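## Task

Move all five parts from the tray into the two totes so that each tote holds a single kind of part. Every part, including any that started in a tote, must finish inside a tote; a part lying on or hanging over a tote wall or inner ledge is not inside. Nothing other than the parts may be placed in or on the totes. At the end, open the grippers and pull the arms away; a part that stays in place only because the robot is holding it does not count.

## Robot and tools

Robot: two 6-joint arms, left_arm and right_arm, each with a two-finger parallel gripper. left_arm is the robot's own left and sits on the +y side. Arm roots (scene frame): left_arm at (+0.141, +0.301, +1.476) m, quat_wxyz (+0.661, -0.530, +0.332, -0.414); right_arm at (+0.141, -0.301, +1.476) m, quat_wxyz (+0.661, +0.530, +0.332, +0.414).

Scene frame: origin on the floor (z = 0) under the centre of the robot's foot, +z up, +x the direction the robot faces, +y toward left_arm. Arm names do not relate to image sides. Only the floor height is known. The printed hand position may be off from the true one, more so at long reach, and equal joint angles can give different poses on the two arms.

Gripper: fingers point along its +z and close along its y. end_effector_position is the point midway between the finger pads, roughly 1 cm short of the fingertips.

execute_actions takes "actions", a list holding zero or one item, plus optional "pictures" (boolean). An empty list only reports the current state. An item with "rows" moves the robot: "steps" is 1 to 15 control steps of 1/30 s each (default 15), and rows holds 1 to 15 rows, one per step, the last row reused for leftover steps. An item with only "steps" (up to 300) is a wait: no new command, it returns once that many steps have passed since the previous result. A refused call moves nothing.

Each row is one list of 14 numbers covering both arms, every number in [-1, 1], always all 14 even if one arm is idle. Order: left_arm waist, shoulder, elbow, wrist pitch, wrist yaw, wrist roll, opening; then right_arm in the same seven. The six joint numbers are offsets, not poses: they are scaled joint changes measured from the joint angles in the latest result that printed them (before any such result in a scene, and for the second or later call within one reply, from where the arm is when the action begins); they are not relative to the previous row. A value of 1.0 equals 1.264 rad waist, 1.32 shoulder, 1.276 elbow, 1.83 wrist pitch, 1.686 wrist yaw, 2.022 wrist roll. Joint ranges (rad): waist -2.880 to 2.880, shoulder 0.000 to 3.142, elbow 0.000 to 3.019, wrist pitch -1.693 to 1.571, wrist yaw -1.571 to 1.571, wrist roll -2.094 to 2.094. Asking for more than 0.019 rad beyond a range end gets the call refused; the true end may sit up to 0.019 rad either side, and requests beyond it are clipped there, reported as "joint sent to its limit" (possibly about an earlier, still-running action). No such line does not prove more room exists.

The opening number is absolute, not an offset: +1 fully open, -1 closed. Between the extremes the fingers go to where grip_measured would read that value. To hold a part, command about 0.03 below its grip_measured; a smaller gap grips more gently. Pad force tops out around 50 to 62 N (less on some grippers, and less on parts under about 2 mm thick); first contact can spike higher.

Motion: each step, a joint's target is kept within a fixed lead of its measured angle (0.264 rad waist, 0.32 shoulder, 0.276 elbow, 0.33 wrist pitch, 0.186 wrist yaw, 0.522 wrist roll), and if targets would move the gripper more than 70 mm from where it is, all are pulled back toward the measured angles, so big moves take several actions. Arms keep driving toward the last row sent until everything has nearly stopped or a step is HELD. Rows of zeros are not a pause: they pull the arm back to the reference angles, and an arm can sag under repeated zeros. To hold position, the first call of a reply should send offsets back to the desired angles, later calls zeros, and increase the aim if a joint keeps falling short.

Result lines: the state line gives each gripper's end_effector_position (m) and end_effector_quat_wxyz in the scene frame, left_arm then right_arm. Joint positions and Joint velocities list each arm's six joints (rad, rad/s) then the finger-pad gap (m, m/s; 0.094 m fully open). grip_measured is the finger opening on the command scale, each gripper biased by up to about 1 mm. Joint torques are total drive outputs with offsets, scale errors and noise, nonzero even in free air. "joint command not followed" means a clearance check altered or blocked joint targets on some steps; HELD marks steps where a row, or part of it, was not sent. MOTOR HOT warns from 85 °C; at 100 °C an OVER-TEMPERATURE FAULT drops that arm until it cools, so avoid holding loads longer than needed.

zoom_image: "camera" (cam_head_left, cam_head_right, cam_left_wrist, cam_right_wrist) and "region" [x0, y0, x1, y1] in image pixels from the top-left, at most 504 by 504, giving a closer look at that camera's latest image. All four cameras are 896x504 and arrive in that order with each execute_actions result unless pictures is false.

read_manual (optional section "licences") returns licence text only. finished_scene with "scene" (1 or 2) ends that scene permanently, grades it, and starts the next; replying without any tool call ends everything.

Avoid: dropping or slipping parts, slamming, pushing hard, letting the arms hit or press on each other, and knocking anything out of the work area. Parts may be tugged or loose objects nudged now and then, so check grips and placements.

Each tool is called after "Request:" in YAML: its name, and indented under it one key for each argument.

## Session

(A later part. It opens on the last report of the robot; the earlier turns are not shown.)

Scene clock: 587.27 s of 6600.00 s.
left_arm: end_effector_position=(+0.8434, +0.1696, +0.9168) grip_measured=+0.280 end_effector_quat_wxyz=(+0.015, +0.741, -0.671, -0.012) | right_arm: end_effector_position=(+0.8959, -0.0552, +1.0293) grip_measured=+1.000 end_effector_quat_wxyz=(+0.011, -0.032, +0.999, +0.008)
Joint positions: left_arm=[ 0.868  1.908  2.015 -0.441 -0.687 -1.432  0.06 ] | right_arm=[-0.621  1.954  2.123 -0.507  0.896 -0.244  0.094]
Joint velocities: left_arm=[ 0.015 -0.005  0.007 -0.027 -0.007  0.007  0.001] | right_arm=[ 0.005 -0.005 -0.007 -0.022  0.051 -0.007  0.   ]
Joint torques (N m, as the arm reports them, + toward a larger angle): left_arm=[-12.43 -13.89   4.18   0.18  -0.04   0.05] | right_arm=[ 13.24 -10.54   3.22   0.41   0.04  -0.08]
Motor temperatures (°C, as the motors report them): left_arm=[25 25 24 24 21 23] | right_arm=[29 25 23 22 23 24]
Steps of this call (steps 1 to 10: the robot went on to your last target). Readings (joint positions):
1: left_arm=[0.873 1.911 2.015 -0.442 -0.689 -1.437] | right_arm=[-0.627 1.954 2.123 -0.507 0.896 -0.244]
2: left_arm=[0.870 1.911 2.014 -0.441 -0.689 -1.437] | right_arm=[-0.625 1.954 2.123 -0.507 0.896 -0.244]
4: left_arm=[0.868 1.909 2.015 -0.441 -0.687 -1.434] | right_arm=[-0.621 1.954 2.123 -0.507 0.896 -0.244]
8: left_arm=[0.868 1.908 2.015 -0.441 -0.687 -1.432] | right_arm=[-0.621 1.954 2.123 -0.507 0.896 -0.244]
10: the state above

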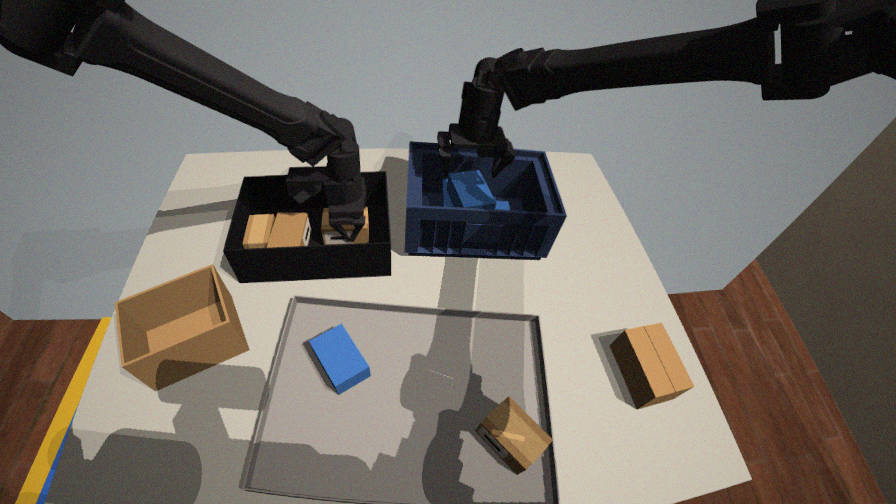

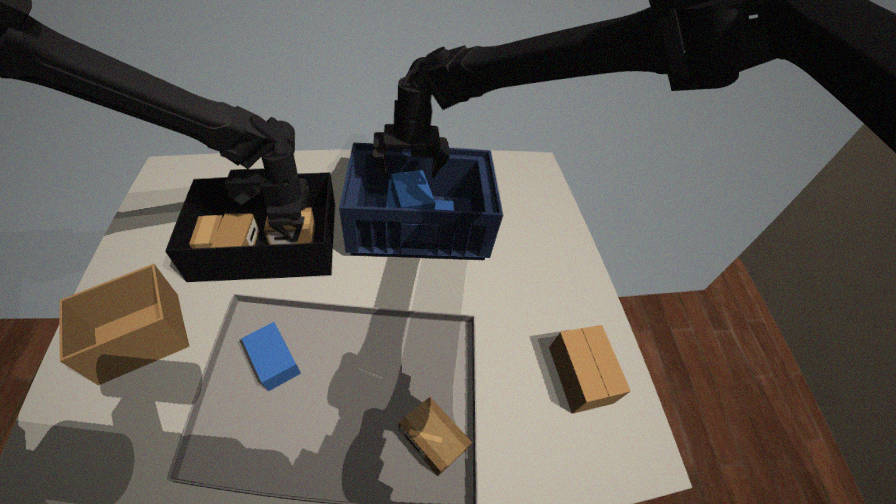

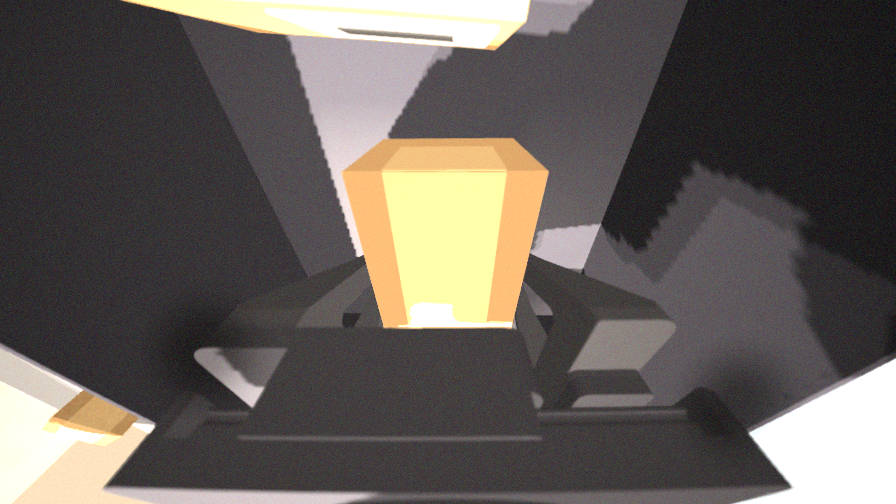

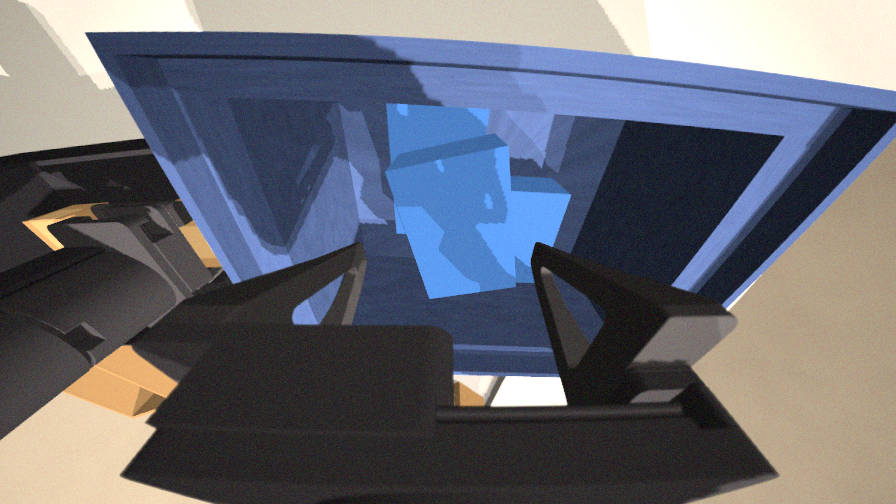

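Request:
execute_actions:
  actions:
    - {"rows":[[0,0,0.01,-0.001,0,0,0.255,-0.007,0.005,0.008,-0.001,-0.003,0,1],[0,0,0.02,-0.003,0.001,0,0.255,-0.013,0.011,0.015,-0.002,-0.005,0,1],[0,0.001,0.03,-0.005,0.001,0,0.255,-0.02,0.017,0.023,-0.003,-0.008,0,1],[0,0.003,0.04,-0.007,0.002,0,0.255,-0.026,0.022,0.031,-0.004,-0.011,0,1],[0,0.005,0.05,-0.009,0.002,0,0.255,-0.031,0.028,0.039,-0.005,-0.014,0,1],[0,0.007,0.058,-0.011,0.003,0,0.255,-0.036,0.034,0.046,-0.006,-0.016,0,1],[0,0.01,0.065,-0.012,0.003,0,0.255,-0.041,0.039,0.054,-0.007,-0.019,0,1],[0,0.012,0.07,-0.013,0.004,0,0.255,-0.045,0.045,0.062,-0.008,-0.022,0,1],[0,0.014,0.074,-0.014,0.004,0,0.255,-0.049,0.051,0.07,-0.009,-0.025,0,1],[0,0.014,0.074,-0.014,0.004,0,0.255,-0.052,0.056,0.077,-0.01,-0.027,0,1]],"steps":15}
  pictures: false

Request:
execute_actions:
  actions:
    - {"steps":10}

Scene clock: 596.07 s of 6600.00 s.
left_arm: end_effector_position=(+0.8759, +0.1812, +0.9209) grip_measured=+0.280 end_effector_quat_wxyz=(-0.003, +0.754, -0.657, +0.002) | right_arm: end_effector_position=(+0.8913, -0.0621, +0.9884) grip_measured=+1.000 end_effector_quat_wxyz=(+0.005, -0.025, +1.000, +0.005)
Joint positions: left_arm=[ 0.868  1.921  2.095 -0.447 -0.682 -1.431  0.06 ] | right_arm=[-0.673  2.016  2.196 -0.513  0.856 -0.244  0.094]
Joint velocities: left_arm=[-0.005  0.005  0.002 -0.007  0.007 -0.022  0.001] | right_arm=[-0.122  0.063  0.002 -0.027 -0.051  0.037  0.   ]
Joint torques (N m, as the arm reports them, + toward a larger angle): left_arm=[-11.97 -12.47   4.7   -1.02   0.01  -0.14] | right_arm=[ 11.35 -11.45   4.64  -0.17  -0.19  -0.07]
Motor temperatures (°C, as the motors report them): left_arm=[25 26 24 24 21 23] | right_arm=[29 25 22 22 23 24]
Steps of this call (steps 1 to 15: the robot went on to your last target; steps 16 to 90: nothing new was sent; then 5.30 s passed at rest; steps 91 to 105: all 15 steps of this action). Readings (joint positions):
91: left_arm=[0.868 1.908 2.015 -0.441 -0.687 -1.431] | right_arm=[-0.621 1.954 2.123 -0.507 0.896 -0.244]
92: left_arm=[0.868 1.908 2.015 -0.441 -0.687 -1.431] | right_arm=[-0.621 1.954 2.123 -0.507 0.895 -0.244]
94: left_arm=[0.868 1.909 2.021 -0.441 -0.687 -1.431] | right_arm=[-0.622 1.956 2.126 -0.507 0.887 -0.244]
98: left_arm=[0.868 1.919 2.061 -0.445 -0.683 -1.431] | right_arm=[-0.633 1.979 2.162 -0.507 0.868 -0.244]
105: the state above

Scene clock: 596.40 s of 6600.00 s.
left_arm: end_effector_position=(+0.8751, +0.1807, +0.9206) grip_measured=+0.280 end_effector_quat_wxyz=(-0.002, +0.753, -0.658, +0.002) | right_arm: end_effector_position=(+0.8871, -0.0623, +0.9833) grip_measured=+1.000 end_effector_quat_wxyz=(+0.001, -0.027, +1.000, +0.003)
Joint positions: left_arm=[ 0.868  1.922  2.095 -0.449 -0.682 -1.431  0.06 ] | right_arm=[-0.679  2.021  2.196 -0.514  0.855 -0.244  0.094]
Joint velocities: left_arm=[ 0.005 -0.005 -0.002 -0.032  0.007 -0.022  0.001] | right_arm=[ 0.005 -0.015 -0.017 -0.002 -0.007  0.095  0.   ]
Joint torques (N m, as the arm reports them, + toward a larger angle): left_arm=[-11.97 -12.47   4.59  -0.98   0.01  -0.14] | right_arm=[ 10.85 -11.48   4.54  -0.04  -0.12  -0.07]
Motor temperatures (°C, as the motors report them): left_arm=[25 26 24 24 21 23] | right_arm=[29 25 22 22 23 24]
Steps of this call (steps 1 to 10: the robot went on to your last target). Readings (joint positions):
1: left_arm=[0.868 1.921 2.095 -0.447 -0.682 -1.431] | right_arm=[-0.676 2.018 2.196 -0.513 0.856 -0.244]
2: left_arm=[0.868 1.921 2.095 -0.448 -0.682 -1.431] | right_arm=[-0.678 2.020 2.196 -0.514 0.856 -0.244]
4: left_arm=[0.868 1.922 2.095 -0.449 -0.682 -1.431] | right_arm=[-0.679 2.021 2.196 -0.514 0.856 -0.244]
8: left_arm=[0.868 1.922 2.095 -0.449 -0.682 -1.431] | right_arm=[-0.679 2.021 2.196 -0.514 0.855 -0.244]
10: the state above

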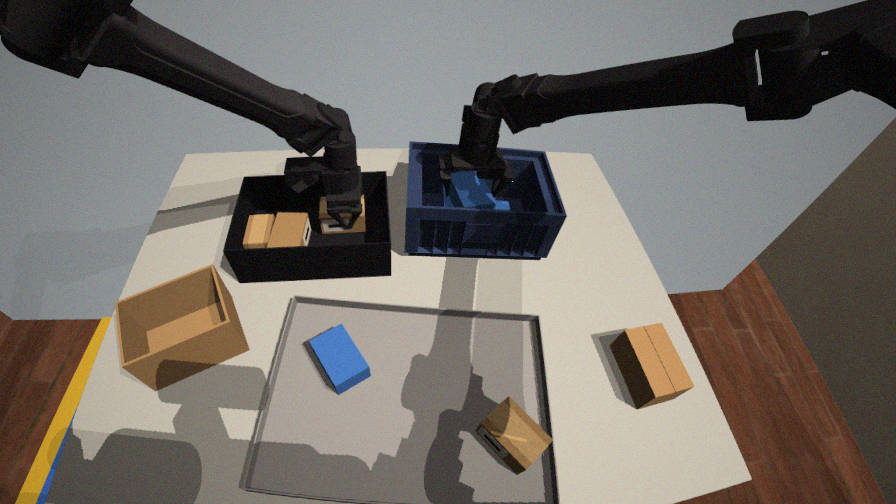

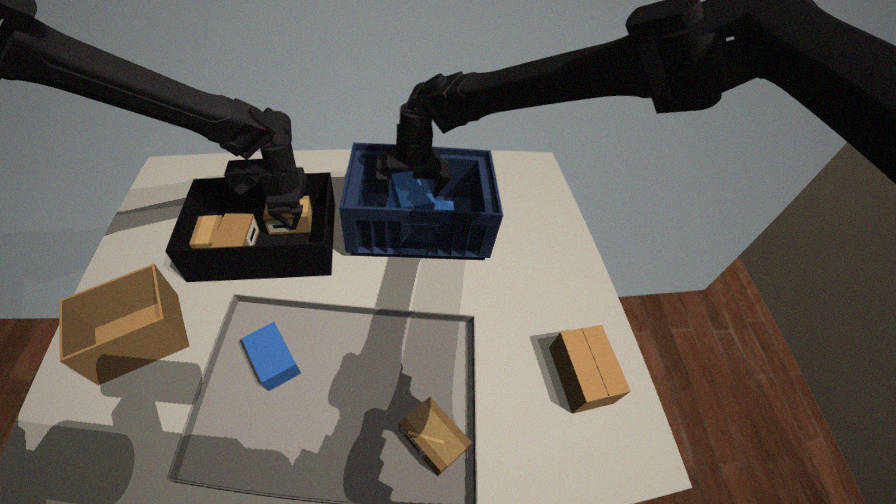

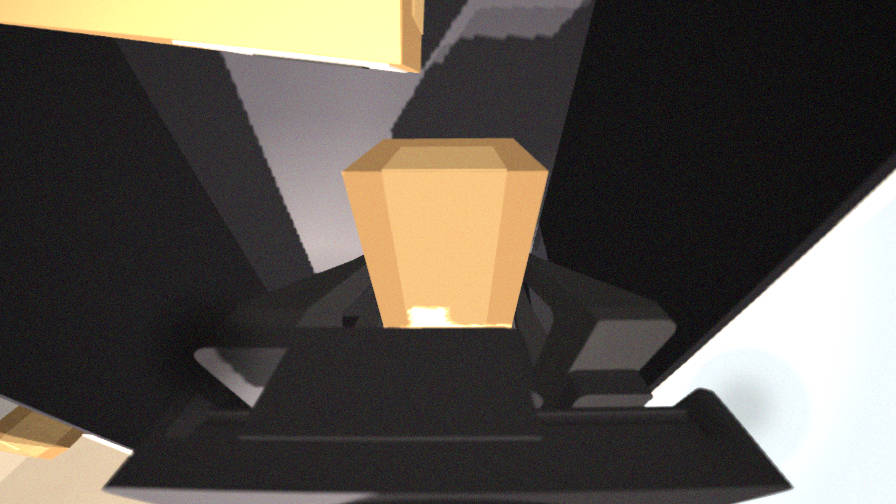

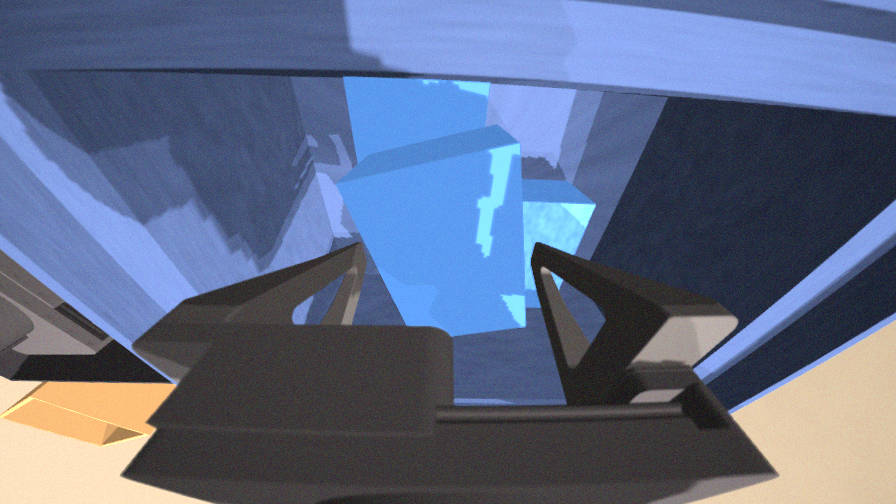

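Request:
execute_actions:
  actions:
    - {"rows":[[0,0.003,0,0,0,0,0.255,-0.005,0.002,0.002,0,0,0,1],[0,0.006,0,0,0,0,0.255,-0.01,0.004,0.005,0,0,0,1],[0,0.009,0,0,0,0,0.255,-0.015,0.006,0.007,0,0,0,0.95],[0,0.012,0,0,0,0,0.255,-0.02,0.008,0.01,0,0,0,0.88],[0,0.012,0,0,0,0,0.255,-0.022,0.01,0.012,0,0,0,0.8],[0,0.012,0,0,0,0,0.255,-0.022,0.01,0.012,0,0,0,0.72],[0,0.012,0,0,0,0,0.28,-0.022,0.01,0.012,0,0,0,0.65],[0,0.012,0,0,0,0,0.3,-0.022,0.01,0.012,0,0,0,0.6],[0,0.012,0,0,0,0,0.33,-0.022,0.01,0.012,0,0,0,0.56],[0,0.012,0,0,0,0,0.36,-0.022,0.01,0.012,0,0,0,0.52],[0,0.012,0,0,0,0,0.39,-0.022,0.01,0.012,0,0,0,0.49],[0,0.012,0,0,0,0,0.42,-0.022,0.01,0.012,0,0,0,0.46],[0,0.012,0,0,0,0,0.42,-0.022,0.01,0.012,0,0,0,0.445]],"steps":15}
  pictures: false

Request:
execute_actions:
  actions:
    - {"steps":8}

Scene clock: 602.77 s of 6600.00 s.
left_arm: end_effector_position=(+0.8719, +0.1776, +0.9180) grip_measured=+0.418 end_effector_quat_wxyz=(-0.001, +0.752, -0.659, +0.001) | right_arm: end_effector_position=(+0.8866, -0.0640, +0.9816) grip_measured=+0.552 end_effector_quat_wxyz=(+0.000, -0.027, +1.000, +0.002)
Joint positions: left_arm=[ 0.868  1.928  2.095 -0.449 -0.682 -1.431  0.067] | right_arm=[-0.682  2.021  2.196 -0.514  0.855 -0.244  0.073]
Joint velocities: left_arm=[-0.005 -0.005 -0.012  0.012 -0.022  0.007 -0.   ] | right_arm=[ 0.005 -0.015  0.002 -0.002  0.022 -0.007  0.   ]
Joint torques (N m, as the arm reports them, + toward a larger angle): left_arm=[-11.93 -12.27   3.37  -0.25  -0.07  -0.13] | right_arm=[ 10.39 -11.13   3.9    0.37   0.05  -0.05]
Motor temperatures (°C, as the motors report them): left_arm=[25 26 24 24 21 23] | right_arm=[29 25 22 22 23 24]
Steps of this call (steps 1 to 15: the robot went on to your last target; steps 16 to 90: nothing new was sent; then 2.87 s passed at rest; steps 91 to 105: all 15 steps of this action). Readings (joint positions):
91: left_arm=[0.868 1.922 2.095 -0.449 -0.682 -1.431] | right_arm=[-0.679 2.021 2.196 -0.514 0.855 -0.244]
92: left_arm=[0.868 1.922 2.095 -0.449 -0.682 -1.431] | right_arm=[-0.679 2.021 2.196 -0.514 0.855 -0.244]
94: left_arm=[0.868 1.922 2.095 -0.449 -0.682 -1.431] | right_arm=[-0.679 2.021 2.196 -0.514 0.855 -0.244]
98: left_arm=[0.868 1.925 2.095 -0.449 -0.682 -1.431] | right_arm=[-0.681 2.021 2.196 -0.514 0.855 -0.244]
105: the state above

Scene clock: 603.03 s of 6600.00 s.
left_arm: end_effector_position=(+0.8719, +0.1776, +0.9180) grip_measured=+0.418 end_effector_quat_wxyz=(-0.001, +0.752, -0.659, +0.001) | right_arm: end_effector_position=(+0.8866, -0.0640, +0.9816) grip_measured=+0.552 end_effector_quat_wxyz=(+0.000, -0.027, +1.000, +0.002)
Joint positions: left_arm=[ 0.868  1.928  2.095 -0.449 -0.682 -1.431  0.067] | right_arm=[-0.682  2.021  2.196 -0.514  0.855 -0.244  0.073]
Joint velocities: left_arm=[-0.015 -0.005  0.012 -0.007  0.022  0.007  0.   ] | right_arm=[-0.015 -0.015  0.007 -0.027 -0.066 -0.11  -0.001]
Joint torques (N m, as the arm reports them, + toward a larger angle): left_arm=[-12.22 -12.24   3.39  -0.22  -0.08  -0.13] | right_arm=[  9.9  -10.92   3.86   0.39   0.06  -0.08]
Motor temperatures (°C, as the motors report them): left_arm=[25 26 24 24 21 23] | right_arm=[29 25 22 22 23 24]
Steps of this call (steps 1 to 8: the robot went on to your last target). Readings (joint positions):
1: left_arm=[0.868 1.928 2.095 -0.449 -0.682 -1.431] | right_arm=[-0.682 2.021 2.196 -0.514 0.855 -0.244]
2: left_arm=[0.868 1.928 2.095 -0.449 -0.682 -1.431] | right_arm=[-0.682 2.021 2.196 -0.514 0.855 -0.244]
4: left_arm=[0.868 1.928 2.095 -0.449 -0.682 -1.431] | right_arm=[-0.682 2.021 2.196 -0.514 0.855 -0.244]
8: the state above

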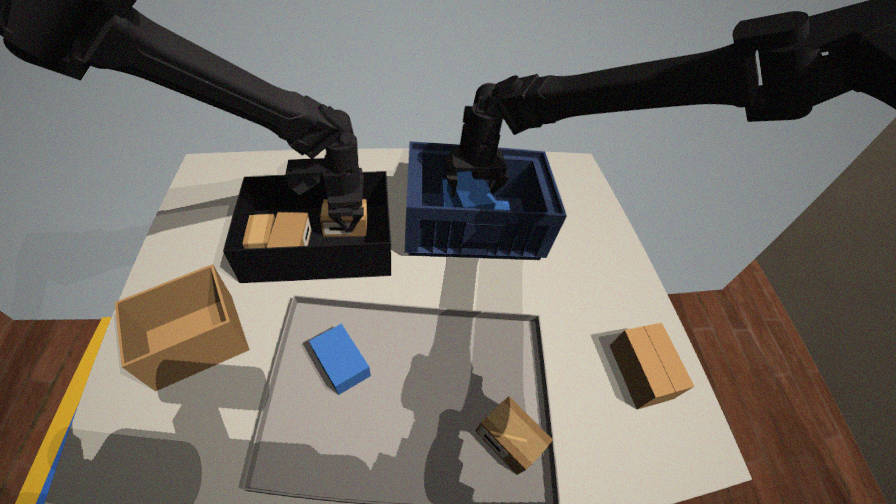

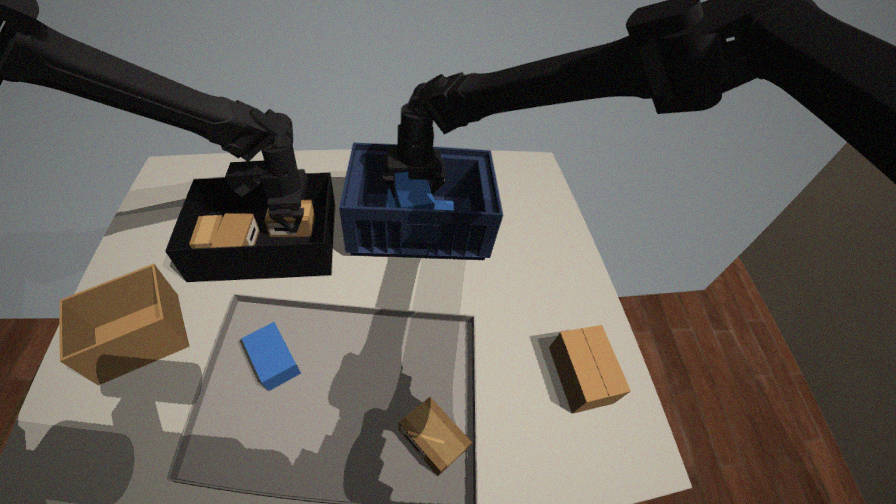

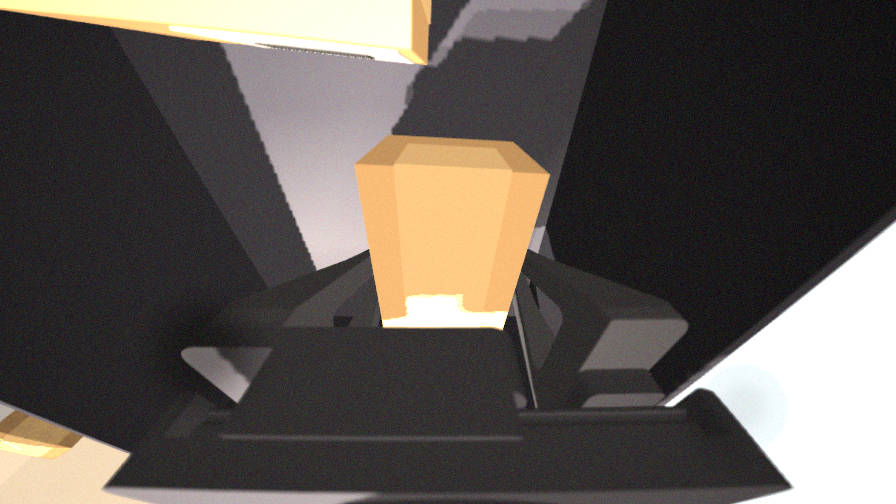

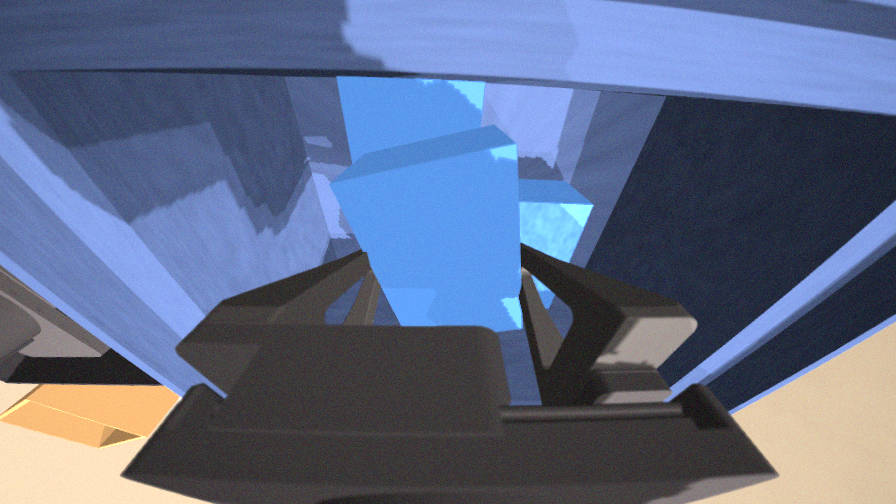

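Request:
execute_actions:
  actions:
    - {"rows":[[0,0,0,0,0,0,0.42,0,0,0,0,0,0,0.445]],"steps":8}

Scene clock: 605.53 s of 6600.00 s.
left_arm: end_effector_position=(+0.8719, +0.1776, +0.9180) grip_measured=+0.418 end_effector_quat_wxyz=(-0.001, +0.752, -0.659, +0.001) | right_arm: end_effector_position=(+0.8866, -0.0640, +0.9816) grip_measured=+0.552 end_effector_quat_wxyz=(+0.000, -0.027, +1.000, +0.002)
Joint positions: left_arm=[ 0.868  1.928  2.095 -0.449 -0.682 -1.431  0.067] | right_arm=[-0.682  2.021  2.196 -0.514  0.855 -0.244  0.073]
Joint velocities: left_arm=[ 0.015 -0.015  0.002 -0.012  0.037 -0.007  0.001] | right_arm=[-0.015  0.005 -0.017  0.002  0.051 -0.051  0.   ]
Joint torques (N m, as the arm reports them, + toward a larger angle): left_arm=[-12.23 -12.89   3.38  -0.22  -0.07  -0.13] | right_arm=[ 11.84 -12.31   2.82   0.38   0.05  -0.07]
Motor temperatures (°C, as the motors report them): left_arm=[25 26 24 24 21 23] | right_arm=[28 25 22 22 23 24]
Steps of this call (steps 1 to 15: the robot went on to your last target; steps 16 to 67: nothing new was sent; steps 68 to 75: all 8 steps of this action). Readings (joint positions):
68: left_arm=[0.868 1.928 2.095 -0.449 -0.682 -1.431] | right_arm=[-0.682 2.021 2.196 -0.514 0.855 -0.244]
69: left_arm=[0.868 1.928 2.095 -0.449 -0.682 -1.431] | right_arm=[-0.682 2.021 2.196 -0.514 0.855 -0.244]
71: left_arm=[0.868 1.928 2.095 -0.449 -0.682 -1.431] | right_arm=[-0.682 2.021 2.196 -0.514 0.855 -0.244]
75: the state above

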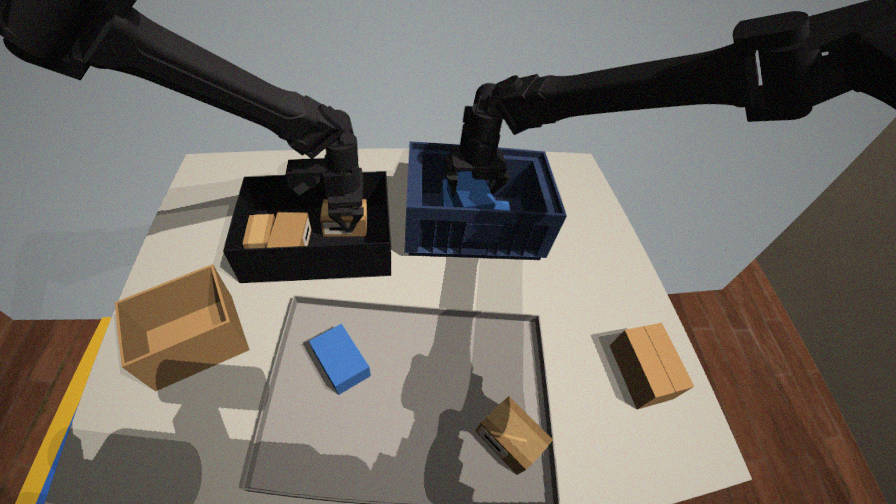

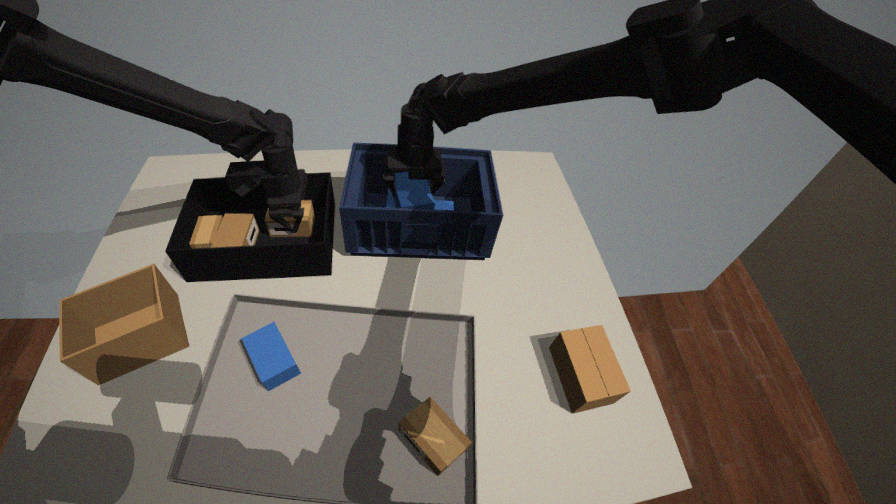

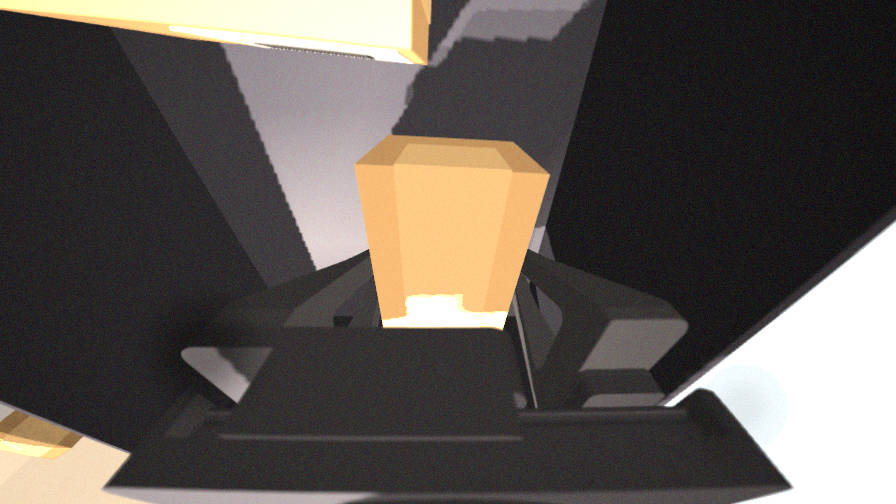

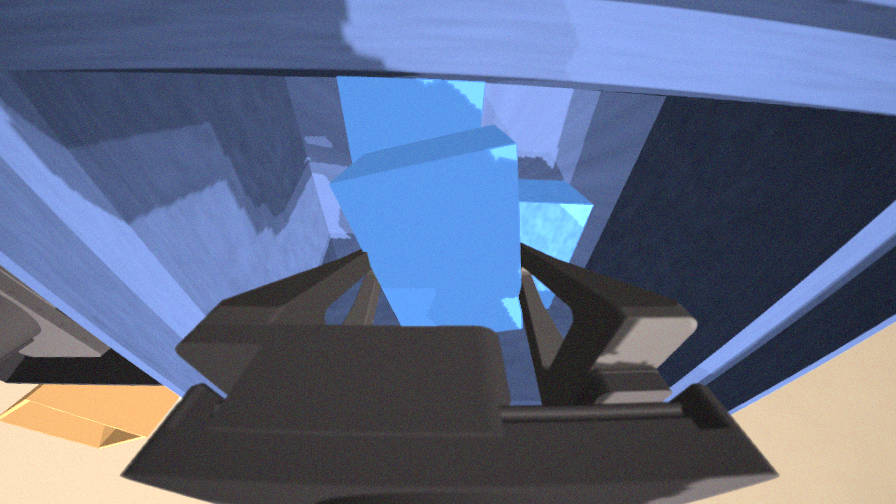

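Request:
execute_actions:
  actions:
    - {"rows":[[-0.006,-0.014,-0.011,0,-0.003,0,0.44,0,0,0,0,0,0.016,0.445],[-0.012,-0.028,-0.022,0,-0.006,-0.001,0.46,0,0,0,0,0,0.034,0.445],[-0.018,-0.04,-0.033,0,-0.008,-0.002,0.46,0.004,0,0,0,0,0.052,0.445],[-0.024,-0.051,-0.044,0.001,-0.011,-0.003,0.46,0.01,0,0,0,0,0.07,0.445],[-0.03,-0.061,-0.056,0.001,-0.014,-0.004,0.46,0.017,0,0,0,0.001,0.086,0.445],[-0.035,-0.07,-0.067,0.001,-0.016,-0.004,0.46,0.024,0.001,0.003,0,0.002,0.1,0.445],[-0.04,-0.078,-0.078,0.002,-0.019,-0.005,0.46,0.031,0.004,0.008,-0.001,0.004,0.11,0.445],[-0.045,-0.085,-0.089,0.002,-0.022,-0.006,0.46,0.037,0.008,0.014,-0.002,0.006,0.115,0.445],[-0.049,-0.092,-0.1,0.002,-0.024,-0.007,0.46,0.042,0.013,0.021,-0.004,0.008,0.115,0.445],[-0.053,-0.098,-0.111,0.002,-0.027,-0.007,0.46,0.045,0.018,0.028,-0.005,0.011,0.115,0.445],[-0.053,-0.098,-0.111,0.002,-0.027,-0.007,0.46,0.047,0.023,0.035,-0.007,0.013,0.115,0.445],[-0.053,-0.098,-0.111,0.002,-0.027,-0.007,0.46,0.047,0.027,0.04,-0.009,0.015,0.115,0.445],[-0.053,-0.098,-0.111,0.002,-0.027,-0.007,0.46,0.047,0.03,0.045,-0.01,0.015,0.115,0.445]],"steps":15}
  pictures: false

Request:
execute_actions:
  actions:
    - {"steps":10}

Scene clock: 618.63 s of 6600.00 s.
left_arm: end_effector_position=(+0.8690, +0.1827, +0.9669) grip_measured=+0.458 end_effector_quat_wxyz=(+0.002, +0.745, -0.668, -0.003) | right_arm: end_effector_position=(+0.8892, -0.0567, +0.9826) grip_measured=+0.552 end_effector_quat_wxyz=(+0.002, +0.077, +0.997, -0.003)
Joint positions: left_arm=[ 0.826  1.811  1.958 -0.449 -0.726 -1.431  0.069] | right_arm=[-0.672  2.043  2.225 -0.518  0.875 -0.038  0.073]
Joint velocities: left_arm=[-0.122 -0.132 -0.012 -0.002  0.007 -0.007 -0.   ] | right_arm=[ 0.054  0.083  0.066  0.012 -0.037  0.007  0.001]
Joint torques (N m, as the arm reports them, + toward a larger angle): left_arm=[-12.8  -13.25   2.79  -0.16  -0.17  -0.29] | right_arm=[ 15.47 -11.19   4.26  -0.02   0.32  -0.03]
Motor temperatures (°C, as the motors report them): left_arm=[25 26 24 24 21 23] | right_arm=[28 25 22 22 23 24]
Steps of this call (steps 1 to 15: the robot went on to your last target; steps 16 to 90: nothing new was sent; then 9.60 s passed at rest; steps 91 to 105: all 15 steps of this action). Readings (joint positions):
91: left_arm=[0.868 1.928 2.094 -0.449 -0.683 -1.431] | right_arm=[-0.682 2.021 2.196 -0.514 0.855 -0.241]
92: left_arm=[0.868 1.926 2.089 -0.449 -0.686 -1.431] | right_arm=[-0.682 2.021 2.196 -0.514 0.855 -0.231]
94: left_arm=[0.868 1.914 2.066 -0.449 -0.693 -1.431] | right_arm=[-0.682 2.021 2.196 -0.514 0.855 -0.198]
98: left_arm=[0.863 1.872 2.004 -0.449 -0.713 -1.431] | right_arm=[-0.681 2.021 2.196 -0.514 0.857 -0.108]
105: the state above

Scene clock: 618.97 s of 6600.00 s.
left_arm: end_effector_position=(+0.8738, +0.1817, +0.9734) grip_measured=+0.458 end_effector_quat_wxyz=(+0.001, +0.745, -0.667, +0.002) | right_arm: end_effector_position=(+0.8851, -0.0486, +0.9826) grip_measured=+0.552 end_effector_quat_wxyz=(-0.000, +0.080, +0.997, -0.000)
Joint positions: left_arm=[ 0.818  1.803  1.957 -0.449 -0.726 -1.431  0.069] | right_arm=[-0.666  2.052  2.226 -0.521  0.875 -0.021  0.073]
Joint velocities: left_arm=[-0.015 -0.015  0.002 -0.007  0.007  0.037 -0.002] | right_arm=[ 0.005 -0.015 -0.002 -0.027 -0.007  0.022  0.001]
Joint torques (N m, as the arm reports them, + toward a larger angle): left_arm=[-12.95 -12.81   2.93  -0.12  -0.16  -0.29] | right_arm=[ 14.91 -11.16   4.67  -0.08   0.29  -0.03]
Motor temperatures (°C, as the motors report them): left_arm=[25 26 24 24 21 23] | right_arm=[28 25 22 22 23 24]
Steps of this call (steps 1 to 10: the robot went on to your last target). Readings (joint positions):
1: left_arm=[0.822 1.808 1.958 -0.449 -0.726 -1.431] | right_arm=[-0.671 2.046 2.226 -0.518 0.875 -0.034]
2: left_arm=[0.819 1.805 1.958 -0.449 -0.726 -1.431] | right_arm=[-0.670 2.047 2.226 -0.519 0.875 -0.031]
4: left_arm=[0.818 1.803 1.958 -0.449 -0.726 -1.431] | right_arm=[-0.668 2.050 2.226 -0.520 0.875 -0.026]
8: left_arm=[0.818 1.803 1.957 -0.449 -0.726 -1.431] | right_arm=[-0.666 2.052 2.226 -0.521 0.875 -0.022]
10: the state above

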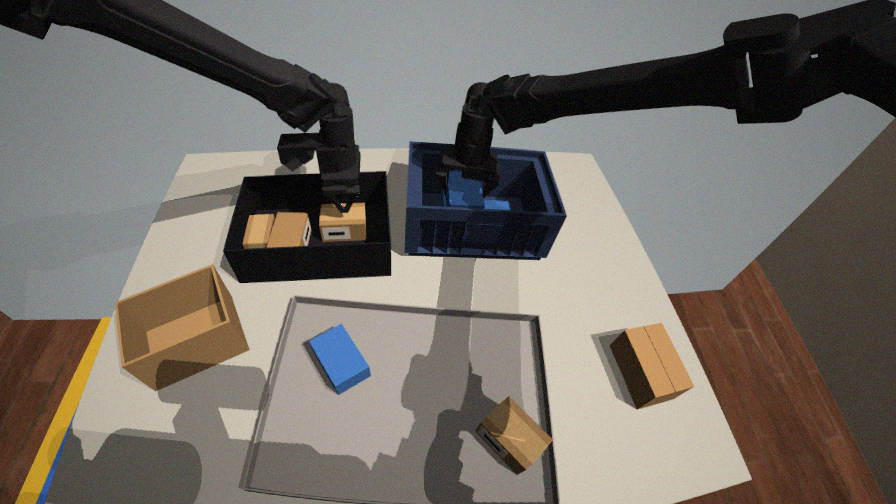

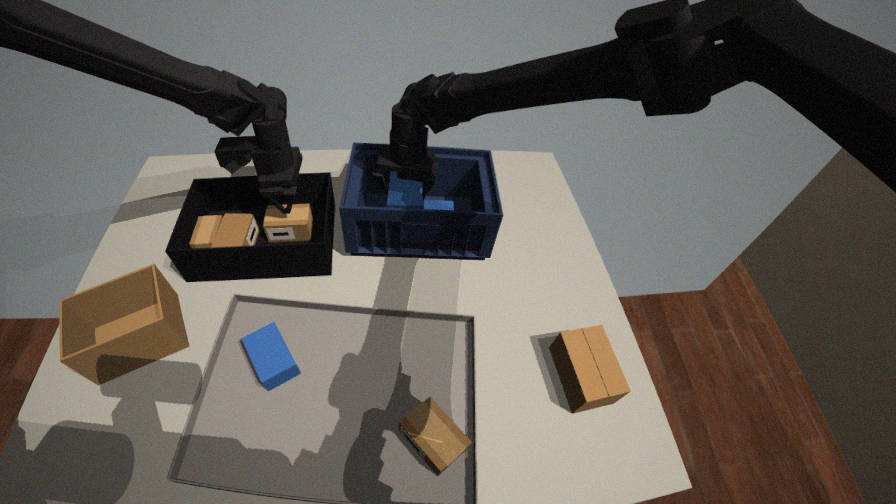

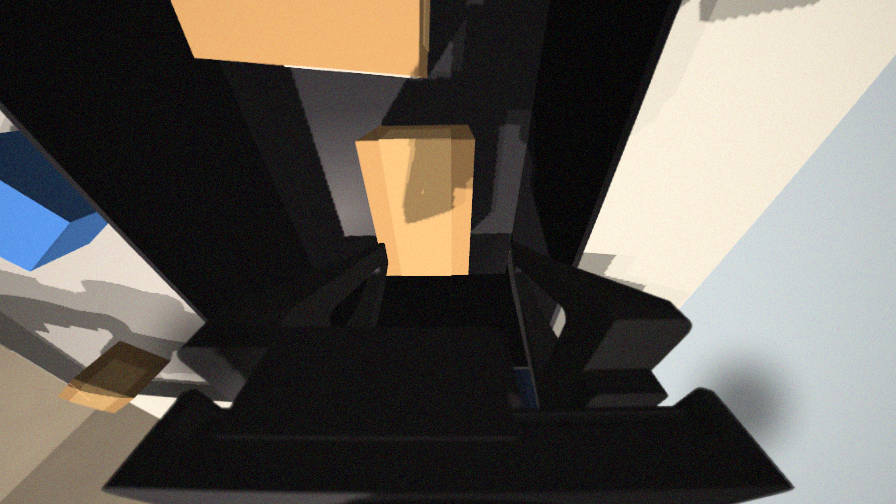

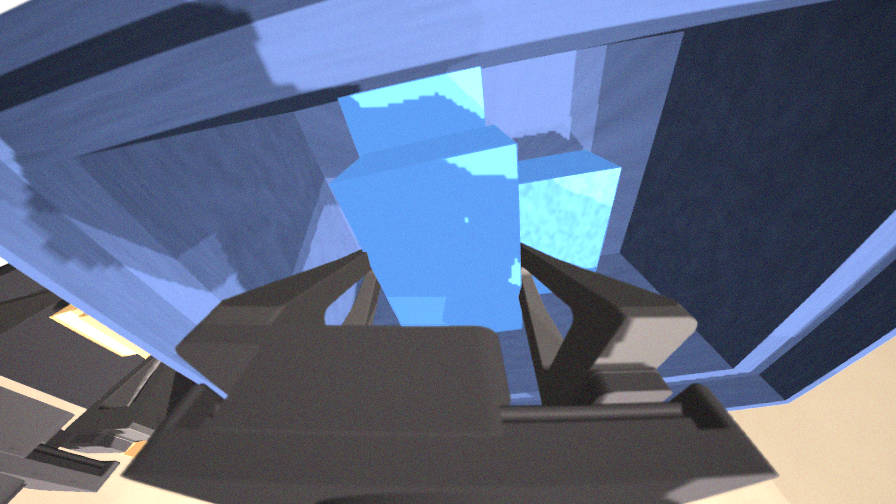

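Request:
execute_actions:
  actions:
    - {"rows":[[0.003,-0.012,-0.02,0.01,0.001,0,0.3,0.006,0,0.002,0,0.001,0,0.445],[0.006,-0.024,-0.043,0.021,0.002,0,0.1,0.012,0.001,0.005,0,0.002,0,0.445],[0.009,-0.035,-0.066,0.032,0.003,0.001,-0.1,0.018,0.003,0.008,0,0.003,0,0.445],[0.012,-0.045,-0.089,0.043,0.004,0.001,-0.3,0.024,0.005,0.011,-0.001,0.004,0,0.445],[0.015,-0.054,-0.112,0.053,0.005,0.002,-0.5,0.03,0.007,0.014,-0.001,0.005,0,0.445],[0.019,-0.062,-0.136,0.064,0.007,0.002,-0.7,0.035,0.009,0.017,-0.002,0.006,0,0.445],[0.022,-0.069,-0.16,0.075,0.008,0.003,-0.9,0.039,0.011,0.02,-0.002,0.007,0,0.445],[0.025,-0.076,-0.183,0.086,0.009,0.003,-0.9,0.04,0.013,0.022,-0.003,0.007,0,0.445],[0.028,-0.082,-0.207,0.096,0.01,0.004,-0.9,0.04,0.015,0.024,-0.003,0.007,0,0.445],[0.031,-0.087,-0.23,0.107,0.011,0.004,-0.9,0.04,0.016,0.025,-0.004,0.007,0,0.445]],"steps":15}
  pictures: false

Request:
execute_actions:
  actions:
    - {"steps":10}

Scene clock: 626.77 s of 6600.00 s.
left_arm: end_effector_position=(+0.7960, +0.1781, +0.9743) grip_measured=-0.898 end_effector_quat_wxyz=(+0.012, +0.740, -0.673, -0.006) | right_arm: end_effector_position=(+0.8845, -0.0456, +0.9828) grip_measured=+0.552 end_effector_quat_wxyz=(-0.001, +0.080, +0.997, -0.002)
Joint positions: left_arm=[ 0.836  1.707  1.66  -0.281 -0.709 -1.431  0.005] | right_arm=[-0.663  2.059  2.231 -0.521  0.882 -0.02   0.073]
Joint velocities: left_arm=[ 0.054 -0.005 -0.061  0.022 -0.022 -0.007 -0.001] | right_arm=[ 0.005  0.015 -0.002 -0.007 -0.051  0.007  0.   ]
Joint torques (N m, as the arm reports them, + toward a larger angle): left_arm=[ -9.4  -12.55   2.64   0.69   0.02  -0.05] | right_arm=[ 15.49 -11.19   4.72   0.04   0.28  -0.09]
Motor temperatures (°C, as the motors report them): left_arm=[25 26 24 24 21 23] | right_arm=[29 25 22 22 23 24]
Steps of this call (steps 1 to 30: the robot went on to your last target; steps 31 to 90: nothing new was sent; then 4.30 s passed at rest; steps 91 to 105: all 15 steps of this action). Readings (joint positions):
91: left_arm=[0.818 1.803 1.954 -0.448 -0.726 -1.431] | right_arm=[-0.666 2.052 2.226 -0.521 0.875 -0.020]
92: left_arm=[0.818 1.799 1.945 -0.442 -0.725 -1.431] | right_arm=[-0.666 2.052 2.226 -0.521 0.875 -0.020]
94: left_arm=[0.818 1.782 1.900 -0.417 -0.722 -1.431] | right_arm=[-0.666 2.052 2.226 -0.521 0.876 -0.020]
98: left_arm=[0.819 1.738 1.779 -0.349 -0.714 -1.431] | right_arm=[-0.666 2.053 2.226 -0.521 0.881 -0.020]
105: the state above

Scene clock: 627.10 s of 6600.00 s.
left_arm: end_effector_position=(+0.7970, +0.1808, +0.9732) grip_measured=-0.898 end_effector_quat_wxyz=(+0.009, +0.742, -0.670, -0.006) | right_arm: end_effector_position=(+0.8840, -0.0446, +0.9828) grip_measured=+0.552 end_effector_quat_wxyz=(-0.001, +0.079, +0.997, -0.002)
Joint positions: left_arm=[ 0.84   1.706  1.66  -0.272 -0.709 -1.431  0.005] | right_arm=[-0.662  2.06   2.231 -0.521  0.882 -0.02   0.073]
Joint velocities: left_arm=[-0.005 -0.005  0.002  0.007  0.037 -0.066 -0.001] | right_arm=[-0.015  0.015 -0.007  0.017 -0.022 -0.007 -0.001]
Joint torques (N m, as the arm reports them, + toward a larger angle): left_arm=[ -9.26 -12.66   2.34   0.49   0.03  -0.05] | right_arm=[ 15.47 -10.75   4.63   0.03   0.3   -0.09]
Motor temperatures (°C, as the motors report them): left_arm=[25 26 24 24 21 23] | right_arm=[29 25 22 22 23 24]
Steps of this call (steps 1 to 10: the robot went on to your last target). Readings (joint positions):
1: left_arm=[0.838 1.707 1.660 -0.280 -0.709 -1.431] | right_arm=[-0.663 2.059 2.231 -0.521 0.882 -0.020]
2: left_arm=[0.839 1.707 1.660 -0.278 -0.709 -1.431] | right_arm=[-0.663 2.060 2.231 -0.521 0.882 -0.020]
4: left_arm=[0.840 1.706 1.660 -0.273 -0.709 -1.431] | right_arm=[-0.662 2.060 2.231 -0.521 0.882 -0.020]
8: left_arm=[0.840 1.706 1.660 -0.272 -0.709 -1.431] | right_arm=[-0.662 2.060 2.231 -0.521 0.882 -0.020]
10: the state above

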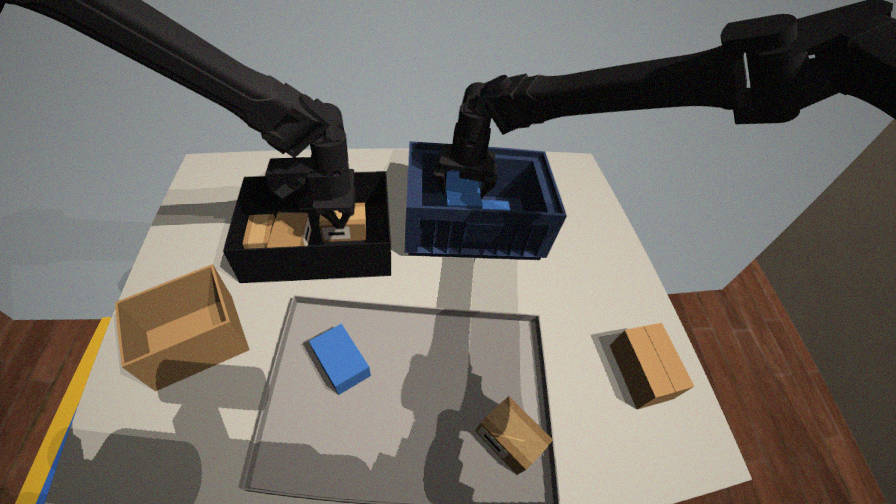

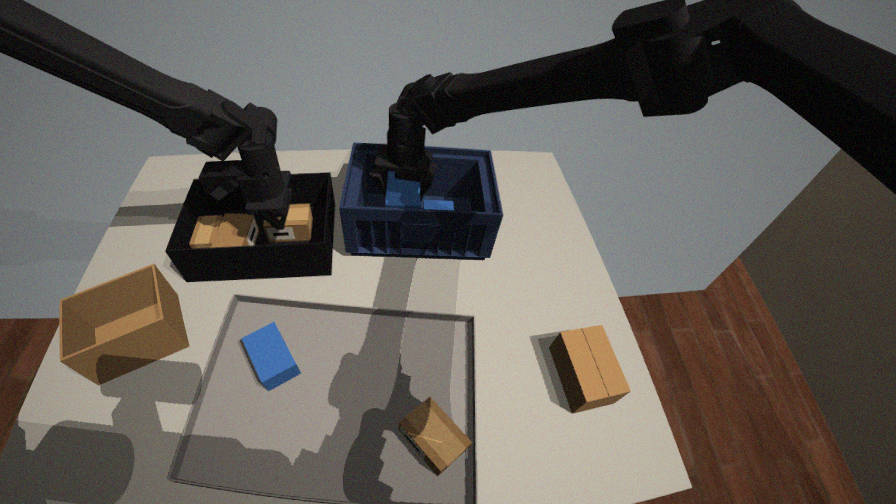

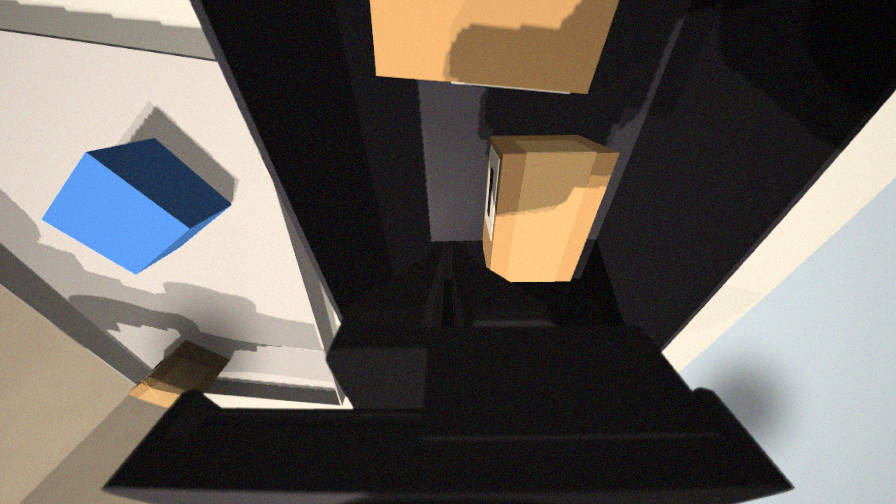

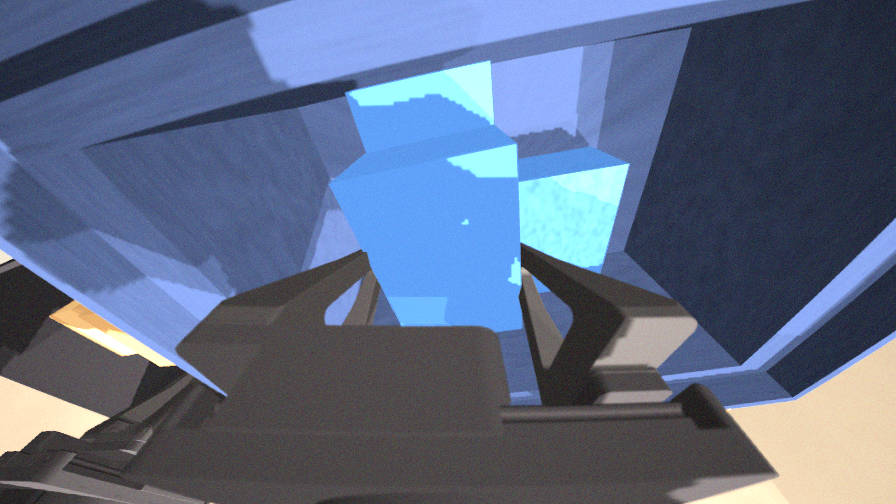

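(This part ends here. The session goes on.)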